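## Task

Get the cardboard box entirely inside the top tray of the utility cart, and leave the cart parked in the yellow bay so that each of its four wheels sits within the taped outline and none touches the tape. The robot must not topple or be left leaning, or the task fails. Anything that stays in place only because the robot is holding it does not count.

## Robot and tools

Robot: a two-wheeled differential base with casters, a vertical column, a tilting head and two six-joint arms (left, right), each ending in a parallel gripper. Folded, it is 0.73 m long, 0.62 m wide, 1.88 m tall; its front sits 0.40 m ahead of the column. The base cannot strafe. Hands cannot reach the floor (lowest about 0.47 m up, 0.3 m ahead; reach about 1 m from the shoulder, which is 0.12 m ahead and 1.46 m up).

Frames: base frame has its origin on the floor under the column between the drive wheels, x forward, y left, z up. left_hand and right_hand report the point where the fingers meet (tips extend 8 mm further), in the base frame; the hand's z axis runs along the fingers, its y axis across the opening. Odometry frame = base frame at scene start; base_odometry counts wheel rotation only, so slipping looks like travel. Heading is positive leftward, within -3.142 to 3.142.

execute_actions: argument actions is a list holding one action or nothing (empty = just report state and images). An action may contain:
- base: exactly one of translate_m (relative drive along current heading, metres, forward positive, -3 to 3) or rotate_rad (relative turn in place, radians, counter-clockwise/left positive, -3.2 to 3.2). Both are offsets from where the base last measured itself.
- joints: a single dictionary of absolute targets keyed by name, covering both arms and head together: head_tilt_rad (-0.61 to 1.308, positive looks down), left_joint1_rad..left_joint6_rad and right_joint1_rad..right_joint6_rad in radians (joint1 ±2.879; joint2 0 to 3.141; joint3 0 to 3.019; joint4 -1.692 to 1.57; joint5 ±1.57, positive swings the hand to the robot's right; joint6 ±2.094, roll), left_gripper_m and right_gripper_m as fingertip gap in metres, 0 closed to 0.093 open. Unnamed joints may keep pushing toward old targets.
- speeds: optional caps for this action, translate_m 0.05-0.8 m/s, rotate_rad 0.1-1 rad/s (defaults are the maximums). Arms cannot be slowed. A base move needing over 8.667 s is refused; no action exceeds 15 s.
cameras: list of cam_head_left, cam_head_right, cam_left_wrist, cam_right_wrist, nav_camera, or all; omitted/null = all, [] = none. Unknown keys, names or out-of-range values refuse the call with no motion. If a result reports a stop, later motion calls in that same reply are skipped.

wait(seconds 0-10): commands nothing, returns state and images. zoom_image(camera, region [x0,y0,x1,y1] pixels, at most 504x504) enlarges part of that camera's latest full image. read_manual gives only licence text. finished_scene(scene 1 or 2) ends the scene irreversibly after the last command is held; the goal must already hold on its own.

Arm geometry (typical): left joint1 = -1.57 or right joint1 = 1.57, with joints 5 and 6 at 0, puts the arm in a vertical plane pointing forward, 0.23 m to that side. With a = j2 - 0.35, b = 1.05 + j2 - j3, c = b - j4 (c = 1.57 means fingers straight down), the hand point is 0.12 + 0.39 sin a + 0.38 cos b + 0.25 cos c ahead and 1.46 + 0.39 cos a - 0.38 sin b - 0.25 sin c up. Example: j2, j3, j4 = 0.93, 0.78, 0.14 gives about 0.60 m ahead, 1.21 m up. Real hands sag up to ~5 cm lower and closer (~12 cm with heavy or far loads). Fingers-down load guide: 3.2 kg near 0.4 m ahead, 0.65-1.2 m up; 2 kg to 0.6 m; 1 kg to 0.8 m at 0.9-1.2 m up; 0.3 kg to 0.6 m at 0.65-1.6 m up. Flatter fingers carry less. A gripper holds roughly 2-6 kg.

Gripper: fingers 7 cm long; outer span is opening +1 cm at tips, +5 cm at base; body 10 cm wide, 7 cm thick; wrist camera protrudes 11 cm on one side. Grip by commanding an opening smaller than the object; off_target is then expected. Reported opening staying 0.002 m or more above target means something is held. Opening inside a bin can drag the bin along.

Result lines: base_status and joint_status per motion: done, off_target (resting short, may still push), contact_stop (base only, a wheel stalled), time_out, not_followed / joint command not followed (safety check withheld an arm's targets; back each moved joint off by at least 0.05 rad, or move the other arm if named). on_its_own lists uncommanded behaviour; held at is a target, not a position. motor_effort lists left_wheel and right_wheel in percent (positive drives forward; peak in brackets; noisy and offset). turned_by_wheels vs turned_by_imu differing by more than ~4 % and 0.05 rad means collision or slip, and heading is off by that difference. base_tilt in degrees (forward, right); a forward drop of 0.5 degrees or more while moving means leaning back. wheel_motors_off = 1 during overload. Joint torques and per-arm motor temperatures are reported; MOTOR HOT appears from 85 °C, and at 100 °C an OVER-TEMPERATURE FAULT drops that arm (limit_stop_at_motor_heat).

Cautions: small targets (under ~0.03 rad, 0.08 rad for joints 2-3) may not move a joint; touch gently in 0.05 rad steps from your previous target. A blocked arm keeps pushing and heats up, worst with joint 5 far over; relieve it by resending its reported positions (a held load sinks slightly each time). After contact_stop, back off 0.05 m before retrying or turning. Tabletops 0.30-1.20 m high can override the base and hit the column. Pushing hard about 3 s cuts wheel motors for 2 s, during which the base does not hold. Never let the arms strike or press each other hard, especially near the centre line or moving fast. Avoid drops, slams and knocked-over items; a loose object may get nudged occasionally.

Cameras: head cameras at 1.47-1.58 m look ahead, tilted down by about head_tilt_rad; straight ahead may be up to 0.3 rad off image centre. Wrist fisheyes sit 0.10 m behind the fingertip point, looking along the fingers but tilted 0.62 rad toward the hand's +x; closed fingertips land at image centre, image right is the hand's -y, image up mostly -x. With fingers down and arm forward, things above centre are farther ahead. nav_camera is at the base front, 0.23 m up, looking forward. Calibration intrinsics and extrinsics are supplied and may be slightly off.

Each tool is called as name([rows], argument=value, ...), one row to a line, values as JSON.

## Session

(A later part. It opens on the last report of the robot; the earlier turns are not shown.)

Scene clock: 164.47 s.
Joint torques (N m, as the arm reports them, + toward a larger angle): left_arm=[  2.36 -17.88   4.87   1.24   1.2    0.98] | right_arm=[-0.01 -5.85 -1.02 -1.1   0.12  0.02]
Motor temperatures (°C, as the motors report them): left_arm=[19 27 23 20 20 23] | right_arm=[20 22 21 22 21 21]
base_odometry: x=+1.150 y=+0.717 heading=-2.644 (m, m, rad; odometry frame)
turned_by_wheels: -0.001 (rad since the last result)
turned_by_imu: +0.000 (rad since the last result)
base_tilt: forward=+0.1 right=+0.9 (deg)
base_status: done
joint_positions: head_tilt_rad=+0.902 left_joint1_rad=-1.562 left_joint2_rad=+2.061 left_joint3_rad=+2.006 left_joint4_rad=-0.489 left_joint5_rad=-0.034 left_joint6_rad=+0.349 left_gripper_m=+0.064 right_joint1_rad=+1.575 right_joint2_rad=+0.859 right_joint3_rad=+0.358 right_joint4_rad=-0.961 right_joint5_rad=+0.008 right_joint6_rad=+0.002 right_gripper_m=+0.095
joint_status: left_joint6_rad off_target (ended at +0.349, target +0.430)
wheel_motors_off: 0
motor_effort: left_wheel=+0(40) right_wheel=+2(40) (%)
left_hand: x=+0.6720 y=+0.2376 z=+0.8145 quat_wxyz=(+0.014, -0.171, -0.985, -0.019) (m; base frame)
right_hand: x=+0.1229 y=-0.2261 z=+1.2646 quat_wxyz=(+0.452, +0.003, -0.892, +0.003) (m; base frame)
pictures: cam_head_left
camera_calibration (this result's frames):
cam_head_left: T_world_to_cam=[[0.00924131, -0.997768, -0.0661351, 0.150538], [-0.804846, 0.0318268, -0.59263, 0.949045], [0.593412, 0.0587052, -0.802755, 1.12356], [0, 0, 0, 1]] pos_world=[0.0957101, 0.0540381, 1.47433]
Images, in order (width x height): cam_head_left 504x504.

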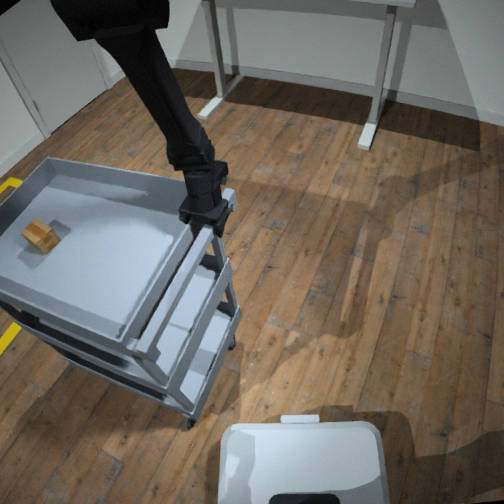

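execute_actions([
  {"base":{"rotate_rad":0.2},"speeds":{"rotate_rad":0.15},"joints":{"left_joint6_rad":0.6}},
], cameras=[])

execute_actions([
  {"base":{"translate_m":0.2},"speeds":{"translate_m":0.1},"joints":{"left_joint6_rad":0.55}},
], cameras=[])

execute_actions([
  {"base":{"rotate_rad":0.22},"speeds":{"rotate_rad":0.15},"joints":{"left_joint6_rad":0.75}},
], cameras=[])

execute_actions([
  {"base":{"translate_m":0.2},"speeds":{"translate_m":0.1}},
], cameras=[])

execute_actions([
  {"base":{"rotate_rad":0.22},"speeds":{"rotate_rad":0.15},"joints":{"left_joint6_rad":0.92}},
], cameras=["cam_head_left"])

Scene clock: 174.23 s.
Joint torques (N m, as the arm reports them, + toward a larger angle): left_arm=[  2.59 -17.97   4.77   0.15   0.95  -1.48] | right_arm=[-0.19 -5.54 -1.06 -1.06  0.1   0.03]
Motor temperatures (°C, as the motors report them): left_arm=[19 27 23 20 20 23] | right_arm=[20 22 21 22 21 21]
base_odometry: x=+1.149 y=+0.717 heading=-2.446 (m, m, rad; odometry frame)
turned_by_wheels: +0.198 (rad since the last result)
turned_by_imu: +0.197 (rad since the last result)
base_tilt: forward=-0.1 right=+1.1 (deg)
base_status: done
joint_positions: head_tilt_rad=+0.902 left_joint1_rad=-1.569 left_joint2_rad=+2.061 left_joint3_rad=+2.009 left_joint4_rad=-0.462 left_joint5_rad=-0.027 left_joint6_rad=+0.717 left_gripper_m=+0.064 right_joint1_rad=+1.575 right_joint2_rad=+0.859 right_joint3_rad=+0.358 right_joint4_rad=-0.961 right_joint5_rad=+0.008 right_joint6_rad=+0.002 right_gripper_m=+0.095
joint_status: left_joint6_rad off_target (ended at +0.717, target +0.600)
wheel_motors_off: 0
motor_effort: left_wheel=-3(54) right_wheel=+3(35) (%)
left_hand: x=+0.6803 y=+0.2309 z=+0.8147 quat_wxyz=(+0.001, -0.350, -0.937, -0.015) (m; base frame)
right_hand: x=+0.1229 y=-0.2261 z=+1.2646 quat_wxyz=(+0.452, +0.003, -0.892, +0.003) (m; base frame)
pictures: none
No camera images: the call's "cameras" was empty. Leave "cameras" out to get every camera's image.

Scene clock: 177.10 s.
Joint torques (N m, as the arm reports them, + toward a larger angle): left_arm=[ -0.89 -17.98   4.82   0.65   0.31  -0.34] | right_arm=[ 0.02 -5.43 -0.9  -1.02  0.13  0.02]
Motor temperatures (°C, as the motors report them): left_arm=[19 27 23 20 20 23] | right_arm=[20 22 20 22 21 21]
base_odometry: x=+0.996 y=+0.588 heading=-2.445 (m, m, rad; odometry frame)
turned_by_wheels: +0.001 (rad since the last result)
turned_by_imu: +0.002 (rad since the last result)
base_tilt: forward=+0.0 right=+0.8 (deg)
base_status: done
joint_positions: head_tilt_rad=+0.902 left_joint1_rad=-1.523 left_joint2_rad=+2.062 left_joint3_rad=+2.008 left_joint4_rad=-0.476 left_joint5_rad=-0.007 left_joint6_rad=+0.578 left_gripper_m=+0.064 right_joint1_rad=+1.575 right_joint2_rad=+0.858 right_joint3_rad=+0.358 right_joint4_rad=-0.961 right_joint5_rad=+0.008 right_joint6_rad=+0.002 right_gripper_m=+0.095
joint_status: left_joint6_rad time_out (moved -0.139 of -0.167)
wheel_motors_off: 0
motor_effort: left_wheel=+2(51) right_wheel=-1(51) (%)
left_hand: x=+0.6751 y=+0.2668 z=+0.8149 quat_wxyz=(+0.010, -0.273, -0.962, -0.022) (m; base frame)
right_hand: x=+0.1230 y=-0.2261 z=+1.2646 quat_wxyz=(+0.452, +0.003, -0.892, +0.003) (m; base frame)
pictures: none
No camera images: the call's "cameras" was empty. Leave "cameras" out to get every camera's image.

not run: a stop came earlier in this reply.

not run: a stop came earlier in this reply.

not run: a stop came earlier in this reply.

execute_actions([
  {"base":{"translate_m":0.12},"speeds":{"translate_m":0.1},"joints":{"left_joint6_rad":0.5}},
], cameras=[])

execute_actions([
  {"base":{"rotate_rad":0.22},"speeds":{"rotate_rad":0.15},"joints":{"left_joint6_rad":0.72}},
], cameras=["cam_head_left"])

execute_actions([
  {"base":{"translate_m":0.25},"speeds":{"translate_m":0.1}},
], cameras=["cam_head_left"])

Scene clock: 183.37 s.
Joint torques (N m, as the arm reports them, + toward a larger angle): left_arm=[ -2.1  -18.21   5.04   1.19   0.11   0.3 ] | right_arm=[ 0.06 -4.53 -1.25 -1.05  0.12  0.02]
Motor temperatures (°C, as the motors report them): left_arm=[19 27 23 20 20 23] | right_arm=[20 22 20 22 21 21]
base_odometry: x=+0.904 y=+0.511 heading=-2.444 (m, m, rad; odometry frame)
turned_by_wheels: +0.001 (rad since the last result)
turned_by_imu: +0.003 (rad since the last result)
base_tilt: forward=-0.1 right=+0.8 (deg)
base_status: done
joint_positions: head_tilt_rad=+0.902 left_joint1_rad=-1.504 left_joint2_rad=+2.063 left_joint3_rad=+2.004 left_joint4_rad=-0.488 left_joint5_rad=-0.002 left_joint6_rad=+0.475 left_gripper_m=+0.064 right_joint1_rad=+1.575 right_joint2_rad=+0.858 right_joint3_rad=+0.358 right_joint4_rad=-0.961 right_joint5_rad=+0.008 right_joint6_rad=+0.002 right_gripper_m=+0.095
joint_status: all done
wheel_motors_off: 0
motor_effort: left_wheel=+2(40) right_wheel=-2(40) (%)
left_hand: x=+0.6693 y=+0.2814 z=+0.8148 quat_wxyz=(+0.018, -0.218, -0.975, -0.026) (m; base frame)
right_hand: x=+0.1232 y=-0.2261 z=+1.2645 quat_wxyz=(+0.452, +0.003, -0.892, +0.003) (m; base frame)
pictures: none
No camera images: the call's "cameras" was empty. Leave "cameras" out to get every camera's image.

Scene clock: 185.60 s.
Joint torques (N m, as the arm reports them, + toward a larger angle): left_arm=[  2.37 -17.91   4.57  -0.04   0.88  -1.32] | right_arm=[ 0.   -5.79 -1.   -1.07  0.12  0.03]
Motor temperatures (°C, as the motors report them): left_arm=[19 28 23 20 20 23] | right_arm=[20 22 20 22 21 21]
base_odometry: x=+0.904 y=+0.511 heading=-2.226 (m, m, rad; odometry frame)
turned_by_wheels: +0.218 (rad since the last result)
turned_by_imu: +0.215 (rad since the last result)
base_tilt: forward=+0.0 right=+0.8 (deg)
base_status: done
joint_positions: head_tilt_rad=+0.902 left_joint1_rad=-1.565 left_joint2_rad=+2.063 left_joint3_rad=+2.012 left_joint4_rad=-0.461 left_joint5_rad=-0.024 left_joint6_rad=+0.826 left_gripper_m=+0.064 right_joint1_rad=+1.575 right_joint2_rad=+0.858 right_joint3_rad=+0.358 right_joint4_rad=-0.961 right_joint5_rad=+0.008 right_joint6_rad=+0.002 right_gripper_m=+0.095
joint_status: left_joint6_rad off_target (ended at +0.826, target +0.720)
wheel_motors_off: 0
motor_effort: left_wheel=-4(52) right_wheel=+3(39) (%)
left_hand: x=+0.6815 y=+0.2339 z=+0.8146 quat_wxyz=(+0.000, -0.400, -0.916, -0.016) (m; base frame)
right_hand: x=+0.1232 y=-0.2261 z=+1.2645 quat_wxyz=(+0.452, +0.003, -0.892, +0.003) (m; base frame)
pictures: cam_head_left
camera_calibration (this result's frames):
cam_head_left: T_world_to_cam=[[0.00923902, -0.997768, -0.0661354, 0.150539], [-0.804866, 0.0318268, -0.592602, 0.949003], [0.593384, 0.0587052, -0.802776, 1.12359], [0, 0, 0, 1]] pos_world=[0.0957078, 0.0540381, 1.47433]
Images, in order (width x height): cam_head_left 504x504.

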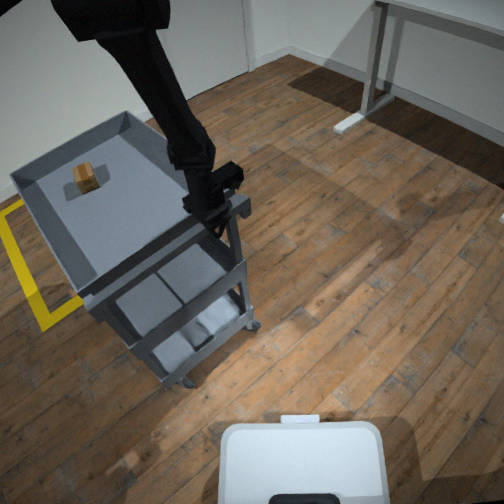

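Scene clock: 188.83 s.
Joint torques (N m, as the arm reports them, + toward a larger angle): left_arm=[ -1.71 -18.47   4.71   0.79   0.28   0.15] | right_arm=[-0.2  -5.47 -1.02 -0.92  0.12  0.02]
Motor temperatures (°C, as the motors report them): left_arm=[19 28 23 20 20 23] | right_arm=[20 22 20 22 21 21]
base_odometry: x=+0.751 y=+0.313 heading=-2.225 (m, m, rad; odometry frame)
turned_by_wheels: +0.001 (rad since the last result)
turned_by_imu: +0.003 (rad since the last result)
base_tilt: forward=+0.0 right=+1.0 (deg)
base_status: done
joint_positions: head_tilt_rad=+0.902 left_joint1_rad=-1.510 left_joint2_rad=+2.063 left_joint3_rad=+2.008 left_joint4_rad=-0.479 left_joint5_rad=-0.007 left_joint6_rad=+0.709 left_gripper_m=+0.064 right_joint1_rad=+1.575 right_joint2_rad=+0.858 right_joint3_rad=+0.358 right_joint4_rad=-0.961 right_joint5_rad=+0.008 right_joint6_rad=+0.002 right_gripper_m=+0.095
joint_status: not commanded
wheel_motors_off: 0
on_its_own: left_joint6_rad moved -0.117 to your old target +0.720
motor_effort: left_wheel=+2(50) right_wheel=-2(52) (%)
left_hand: x=+0.6734 y=+0.2772 z=+0.8147 quat_wxyz=(+0.015, -0.333, -0.943, -0.026) (m; base frame)
right_hand: x=+0.1230 y=-0.2261 z=+1.2646 quat_wxyz=(+0.452, +0.003, -0.892, +0.003) (m; base frame)
pictures: cam_head_left
camera_calibration (this result's frames):
cam_head_left: T_world_to_cam=[[0.00923881, -0.997768, -0.0661354, 0.150539], [-0.804868, 0.0318268, -0.5926, 0.948999], [0.593382, 0.0587052, -0.802778, 1.12359], [0, 0, 0, 1]] pos_world=[0.0957076, 0.0540381, 1.47433]
Images, in order (width x height): cam_head_left 504x504.

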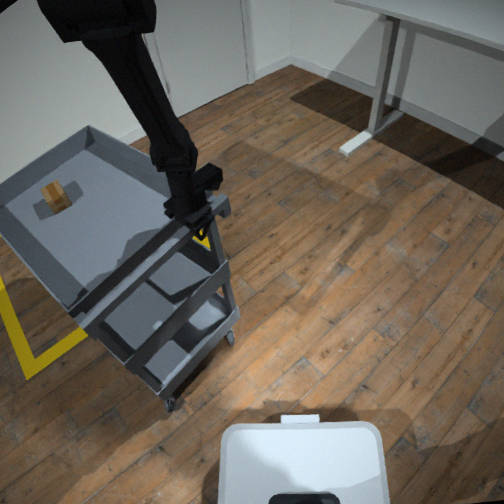

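execute_actions([
  {"base":{"rotate_rad":0.22},"speeds":{"rotate_rad":0.15},"joints":{"left_joint6_rad":0.98}},
], cameras=[])

execute_actions([
  {"base":{"translate_m":0.25},"speeds":{"translate_m":0.1}},
], cameras=[])

execute_actions([
  {"base":{"rotate_rad":0.22},"speeds":{"rotate_rad":0.15},"joints":{"left_joint6_rad":1.15}},
], cameras=["cam_head_left"])

Scene clock: 196.50 s.
Joint torques (N m, as the arm reports them, + toward a larger angle): left_arm=[  1.89 -18.12   4.42  -0.21   0.66  -1.55] | right_arm=[ 0.11 -5.62 -1.   -1.05  0.13  0.02]
Motor temperatures (°C, as the motors report them): left_arm=[19 28 23 20 20 23] | right_arm=[20 22 20 22 21 21]
base_odometry: x=+0.751 y=+0.312 heading=-2.007 (m, m, rad; odometry frame)
turned_by_wheels: +0.218 (rad since the last result)
turned_by_imu: +0.216 (rad since the last result)
base_tilt: forward=+0.0 right=+0.9 (deg)
base_status: done
joint_positions: head_tilt_rad=+0.902 left_joint1_rad=-1.562 left_joint2_rad=+2.063 left_joint3_rad=+2.015 left_joint4_rad=-0.456 left_joint5_rad=-0.017 left_joint6_rad=+1.104 left_gripper_m=+0.064 right_joint1_rad=+1.575 right_joint2_rad=+0.858 right_joint3_rad=+0.358 right_joint4_rad=-0.961 right_joint5_rad=+0.008 right_joint6_rad=+0.002 right_gripper_m=+0.095
joint_status: left_joint6_rad off_target (ended at +1.105, target +0.980)
wheel_motors_off: 0
motor_effort: left_wheel=+1(55) right_wheel=+3(39) (%)
left_hand: x=+0.6839 y=+0.2354 z=+0.8147 quat_wxyz=(-0.002, -0.522, -0.852, -0.016) (m; base frame)
right_hand: x=+0.1230 y=-0.2261 z=+1.2646 quat_wxyz=(+0.452, +0.003, -0.892, +0.003) (m; base frame)
pictures: none
No camera images: the call's "cameras" was empty. Leave "cameras" out to get every camera's image.

Scene clock: 199.87 s.
Joint torques (N m, as the arm reports them, + toward a larger angle): left_arm=[ -0.23 -18.59   4.35   0.22   0.31  -0.87] | right_arm=[ 0.06 -5.53 -1.02 -1.11  0.13  0.02]
Motor temperatures (°C, as the motors report them): left_arm=[19 28 23 20 20 23] | right_arm=[20 22 20 22 21 21]
base_odometry: x=+0.646 y=+0.086 heading=-2.006 (m, m, rad; odometry frame)
turned_by_wheels: +0.001 (rad since the last result)
turned_by_imu: +0.002 (rad since the last result)
base_tilt: forward=-0.1 right=+0.8 (deg)
base_status: done
joint_positions: head_tilt_rad=+0.902 left_joint1_rad=-1.528 left_joint2_rad=+2.065 left_joint3_rad=+2.015 left_joint4_rad=-0.465 left_joint5_rad=-0.006 left_joint6_rad=+1.048 left_gripper_m=+0.064 right_joint1_rad=+1.575 right_joint2_rad=+0.858 right_joint3_rad=+0.357 right_joint4_rad=-0.961 right_joint5_rad=+0.008 right_joint6_rad=+0.002 right_gripper_m=+0.095
joint_status: not commanded
wheel_motors_off: 0
on_its_own: left_joint6_rad moved -0.057 toward your old target +0.980
motor_effort: left_wheel=+3(50) right_wheel=-1(52) (%)
left_hand: x=+0.6803 y=+0.2623 z=+0.8144 quat_wxyz=(+0.007, -0.491, -0.871, -0.021) (m; base frame)
right_hand: x=+0.1228 y=-0.2261 z=+1.2646 quat_wxyz=(+0.452, +0.003, -0.892, +0.003) (m; base frame)
pictures: none
No camera images: the call's "cameras" was empty. Leave "cameras" out to get every camera's image.

Scene clock: 202.17 s.
Joint torques (N m, as the arm reports them, + toward a larger angle): left_arm=[  3.63 -18.38   3.94  -0.85   0.11  -3.02] | right_arm=[-0.05 -5.49 -1.03 -1.07  0.11  0.01]
Motor temperatures (°C, as the motors report them): left_arm=[19 28 23 20 20 23] | right_arm=[20 22 20 22 21 21]
base_odometry: x=+0.646 y=+0.085 heading=-1.788 (m, m, rad; odometry frame)
turned_by_wheels: +0.218 (rad since the last result)
turned_by_imu: +0.214 (rad since the last result)
base_tilt: forward=-0.1 right=+0.9 (deg)
base_status: done
joint_positions: head_tilt_rad=+0.902 left_joint1_rad=-1.583 left_joint2_rad=+2.067 left_joint3_rad=+2.022 left_joint4_rad=-0.441 left_joint5_rad=+0.001 left_joint6_rad=+1.395 left_gripper_m=+0.064 right_joint1_rad=+1.575 right_joint2_rad=+0.858 right_joint3_rad=+0.357 right_joint4_rad=-0.961 right_joint5_rad=+0.008 right_joint6_rad=+0.002 right_gripper_m=+0.095
joint_status: left_joint6_rad off_target (ended at +1.395, target +1.150)
wheel_motors_off: 0
motor_effort: left_wheel=-1(55) right_wheel=+5(43) (%)
left_hand: x=+0.6898 y=+0.2142 z=+0.8142 quat_wxyz=(-0.018, -0.644, -0.764, -0.008) (m; base frame)
right_hand: x=+0.1228 y=-0.2261 z=+1.2646 quat_wxyz=(+0.452, +0.003, -0.892, +0.003) (m; base frame)
pictures: cam_head_left
camera_calibration (this result's frames):
cam_head_left: T_world_to_cam=[[0.00923863, -0.997768, -0.0661355, 0.150539], [-0.80487, 0.0318268, -0.592597, 0.948996], [0.593379, 0.0587052, -0.802779, 1.1236], [0, 0, 0, 1]] pos_world=[0.0957074, 0.0540381, 1.47433]
Images, in order (width x height): cam_head_left 504x504.

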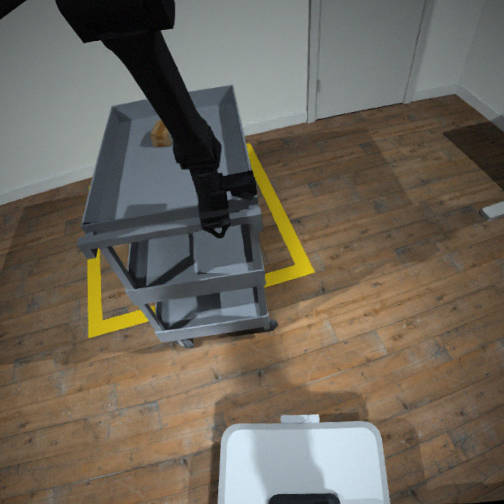

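execute_actions([
  {"base":{"translate_m":0.36},"speeds":{"translate_m":0.12},"joints":{"left_joint6_rad":1.25}},
], cameras=["cam_head_left","cam_head_right","nav_camera"])

Scene clock: 208.27 s.
Joint torques (N m, as the arm reports them, + toward a larger angle): left_arm=[  1.33 -18.68   3.97  -0.13  -0.21  -1.69] | right_arm=[ 0.02 -5.31 -0.91 -1.04  0.13  0.03]
Motor temperatures (°C, as the motors report them): left_arm=[19 28 23 20 20 25] | right_arm=[20 22 20 22 21 21]
base_odometry: x=+0.568 y=-0.266 heading=-1.788 (m, m, rad; odometry frame)
turned_by_wheels: +0.001 (rad since the last result)
turned_by_imu: +0.003 (rad since the last result)
base_tilt: forward=+0.0 right=+0.9 (deg)
base_status: done
joint_positions: head_tilt_rad=+0.902 left_joint1_rad=-1.550 left_joint2_rad=+2.068 left_joint3_rad=+2.022 left_joint4_rad=-0.458 left_joint5_rad=+0.011 left_joint6_rad=+1.386 left_gripper_m=+0.064 right_joint1_rad=+1.575 right_joint2_rad=+0.858 right_joint3_rad=+0.357 right_joint4_rad=-0.961 right_joint5_rad=+0.008 right_joint6_rad=+0.002 right_gripper_m=+0.095
joint_status: left_joint6_rad time_out (moved -0.010 of -0.145)
wheel_motors_off: 0
on_its_own: left_joint6_rad reads +1.386 and still pushes toward +1.250 since a time_out
motor_effort: left_wheel=+1(50) right_wheel=-1(53) (%)
left_hand: x=+0.6843 y=+0.2404 z=+0.8134 quat_wxyz=(-0.005, -0.635, -0.773, -0.009) (m; base frame)
right_hand: x=+0.1228 y=-0.2261 z=+1.2646 quat_wxyz=(+0.452, +0.003, -0.892, +0.003) (m; base frame)
pictures: cam_head_left, cam_head_right, nav_camera
camera_calibration (this result's frames):
cam_head_left: T_world_to_cam=[[0.00923824, -0.997768, -0.0661355, 0.150539], [-0.804873, 0.0318268, -0.592593, 0.948989], [0.593375, 0.0587052, -0.802783, 1.1236], [0, 0, 0, 1]] pos_world=[0.095707, 0.0540381, 1.47433]
cam_head_right: T_world_to_cam=[[0.0030857, -0.996866, -0.0790447, 0.0574681], [-0.790334, 0.0459975, -0.610947, 0.982301], [0.612669, 0.0643569, -0.787715, 1.09769], [0, 0, 0, 1]] pos_world=[0.103646, -0.0585395, 1.46935]
Images, in order (width x height): cam_head_left 504x504, cam_head_right 504x504, nav_camera 504x504.

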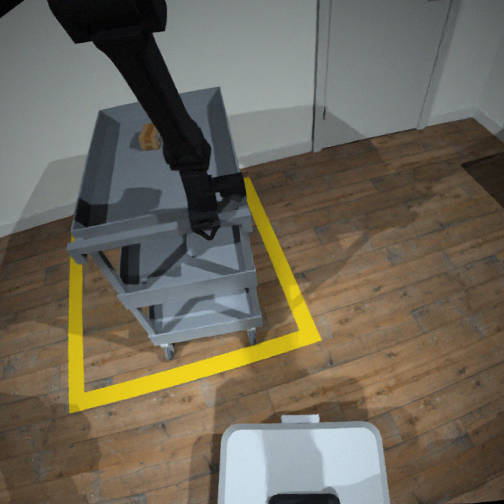

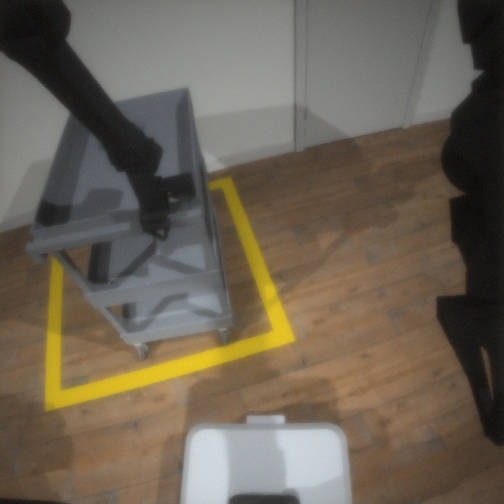

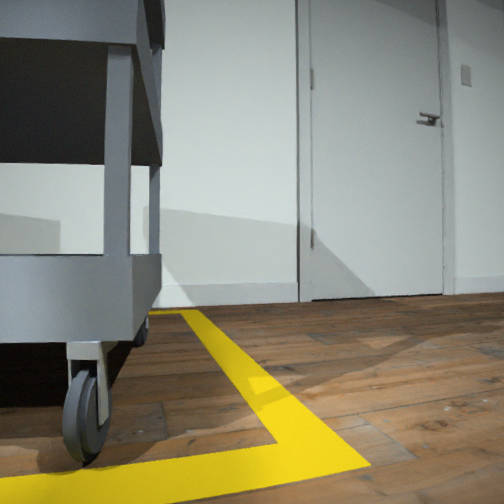

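execute_actions([
  {"base":{"translate_m":0.13},"speeds":{"translate_m":0.12}},
], cameras=[])

execute_actions([
  {"joints":{"left_gripper_m":0.093,"left_joint6_rad":1.36}},
], cameras=[])

execute_actions([
  {"joints":{"left_joint2_rad":1.86,"left_joint3_rad":1.8}},
], cameras=["cam_head_right","nav_camera"])

Scene clock: 213.57 s.
Joint torques (N m, as the arm reports them, + toward a larger angle): left_arm=[  1.18 -18.61   4.23  -0.03  -0.08  -1.37] | right_arm=[-0.11 -5.91 -1.11 -1.06  0.12  0.03]
Motor temperatures (°C, as the motors report them): left_arm=[19 28 23 20 20 25] | right_arm=[20 22 20 22 21 21]
base_odometry: x=+0.540 y=-0.393 heading=-1.788 (m, m, rad; odometry frame)
turned_by_wheels: +0.000 (rad since the last result)
turned_by_imu: +0.002 (rad since the last result)
base_tilt: forward=+0.0 right=+0.9 (deg)
base_status: done
joint_positions: head_tilt_rad=+0.902 left_joint1_rad=-1.547 left_joint2_rad=+2.067 left_joint3_rad=+2.017 left_joint4_rad=-0.462 left_joint5_rad=+0.007 left_joint6_rad=+1.362 left_gripper_m=+0.064 right_joint1_rad=+1.575 right_joint2_rad=+0.858 right_joint3_rad=+0.357 right_joint4_rad=-0.961 right_joint5_rad=+0.008 right_joint6_rad=+0.002 right_gripper_m=+0.095
joint_status: not commanded
wheel_motors_off: 0
on_its_own: left_joint6_rad reads +1.362 and still pushes toward +1.250 since a time_out
motor_effort: left_wheel=+0(37) right_wheel=+0(34) (%)
left_hand: x=+0.6812 y=+0.2436 z=+0.8132 quat_wxyz=(+0.000, -0.625, -0.780, -0.009) (m; base frame)
right_hand: x=+0.1228 y=-0.2261 z=+1.2646 quat_wxyz=(+0.452, +0.003, -0.892, +0.003) (m; base frame)
pictures: none
No camera images: the call's "cameras" was empty. Leave "cameras" out to get every camera's image.

Scene clock: 214.37 s.
Joint torques (N m, as the arm reports them, + toward a larger angle): left_arm=[  1.06 -18.86   4.19   0.34   0.01  -0.11] | right_arm=[ 0.18 -5.65 -1.12 -1.03  0.12  0.02]
Motor temperatures (°C, as the motors report them): left_arm=[19 28 23 20 20 25] | right_arm=[20 22 20 22 21 21]
base_odometry: x=+0.540 y=-0.393 heading=-1.788 (m, m, rad; odometry frame)
turned_by_wheels: +0.000 (rad since the last result)
turned_by_imu: +0.000 (rad since the last result)
base_tilt: forward=+0.0 right=+0.9 (deg)
base_status: not commanded
joint_positions: head_tilt_rad=+0.902 left_joint1_rad=-1.547 left_joint2_rad=+2.067 left_joint3_rad=+2.017 left_joint4_rad=-0.469 left_joint5_rad=+0.005 left_joint6_rad=+1.368 left_gripper_m=+0.093 right_joint1_rad=+1.575 right_joint2_rad=+0.858 right_joint3_rad=+0.357 right_joint4_rad=-0.961 right_joint5_rad=+0.008 right_joint6_rad=+0.002 right_gripper_m=+0.095
joint_status: all done
wheel_motors_off: 0
motor_effort: left_wheel=-1(1) right_wheel=+0(0) (%)
left_hand: x=+0.6794 y=+0.2440 z=+0.8131 quat_wxyz=(+0.003, -0.627, -0.779, -0.007) (m; base frame)
right_hand: x=+0.1228 y=-0.2261 z=+1.2646 quat_wxyz=(+0.452, +0.003, -0.892, +0.003) (m; base frame)
pictures: none
No camera images: the call's "cameras" was empty. Leave "cameras" out to get every camera's image.

Scene clock: 215.40 s.
Joint torques (N m, as the arm reports them, + toward a larger angle): left_arm=[  0.54 -18.25   4.03   0.45   0.1   -0.11] | right_arm=[ 0.   -5.45 -1.02 -1.    0.11  0.03]
Motor temperatures (°C, as the motors report them): left_arm=[19 28 23 20 20 24] | right_arm=[20 22 20 22 21 21]
base_odometry: x=+0.540 y=-0.393 heading=-1.788 (m, m, rad; odometry frame)
turned_by_wheels: +0.000 (rad since the last result)
turned_by_imu: +0.000 (rad since the last result)
base_tilt: forward=-0.2 right=+0.9 (deg)
base_status: not commanded
joint_positions: head_tilt_rad=+0.902 left_joint1_rad=-1.542 left_joint2_rad=+1.845 left_joint3_rad=+1.800 left_joint4_rad=-0.472 left_joint5_rad=+0.002 left_joint6_rad=+1.368 left_gripper_m=+0.093 right_joint1_rad=+1.575 right_joint2_rad=+0.858 right_joint3_rad=+0.357 right_joint4_rad=-0.961 right_joint5_rad=+0.008 right_joint6_rad=+0.002 right_gripper_m=+0.095
joint_status: all done
wheel_motors_off: 0
motor_effort: left_wheel=-3(3) right_wheel=+0(1) (%)
left_hand: x=+0.6850 y=+0.2468 z=+0.8990 quat_wxyz=(+0.005, -0.626, -0.780, -0.011) (m; base frame)
right_hand: x=+0.1228 y=-0.2261 z=+1.2646 quat_wxyz=(+0.452, +0.003, -0.892, +0.003) (m; base frame)
pictures: cam_head_right, nav_camera
camera_calibration (this result's frames):
cam_head_right: T_world_to_cam=[[0.00308404, -0.996866, -0.0790447, 0.0574683], [-0.790347, 0.0459975, -0.610931, 0.982276], [0.612652, 0.0643569, -0.787728, 1.09771], [0, 0, 0, 1]] pos_world=[0.103644, -0.0585395, 1.46934]
Images, in order (width x height): cam_head_right 504x504, nav_camera 504x504.

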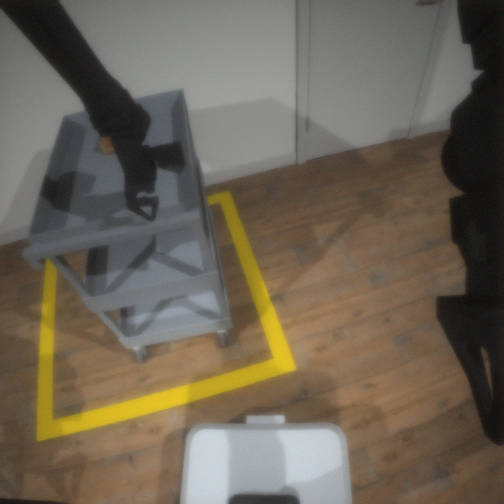

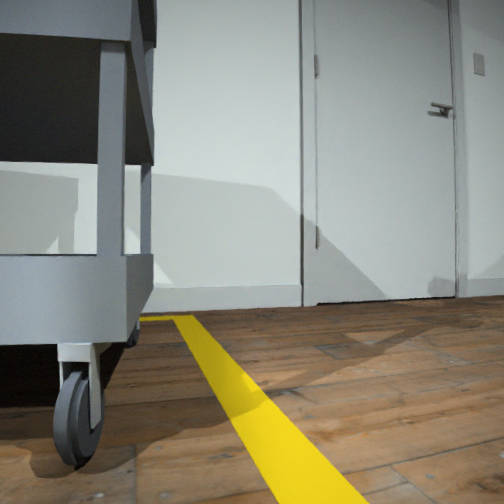

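finished_scene(scene=2)

The scene is finished: the task was done.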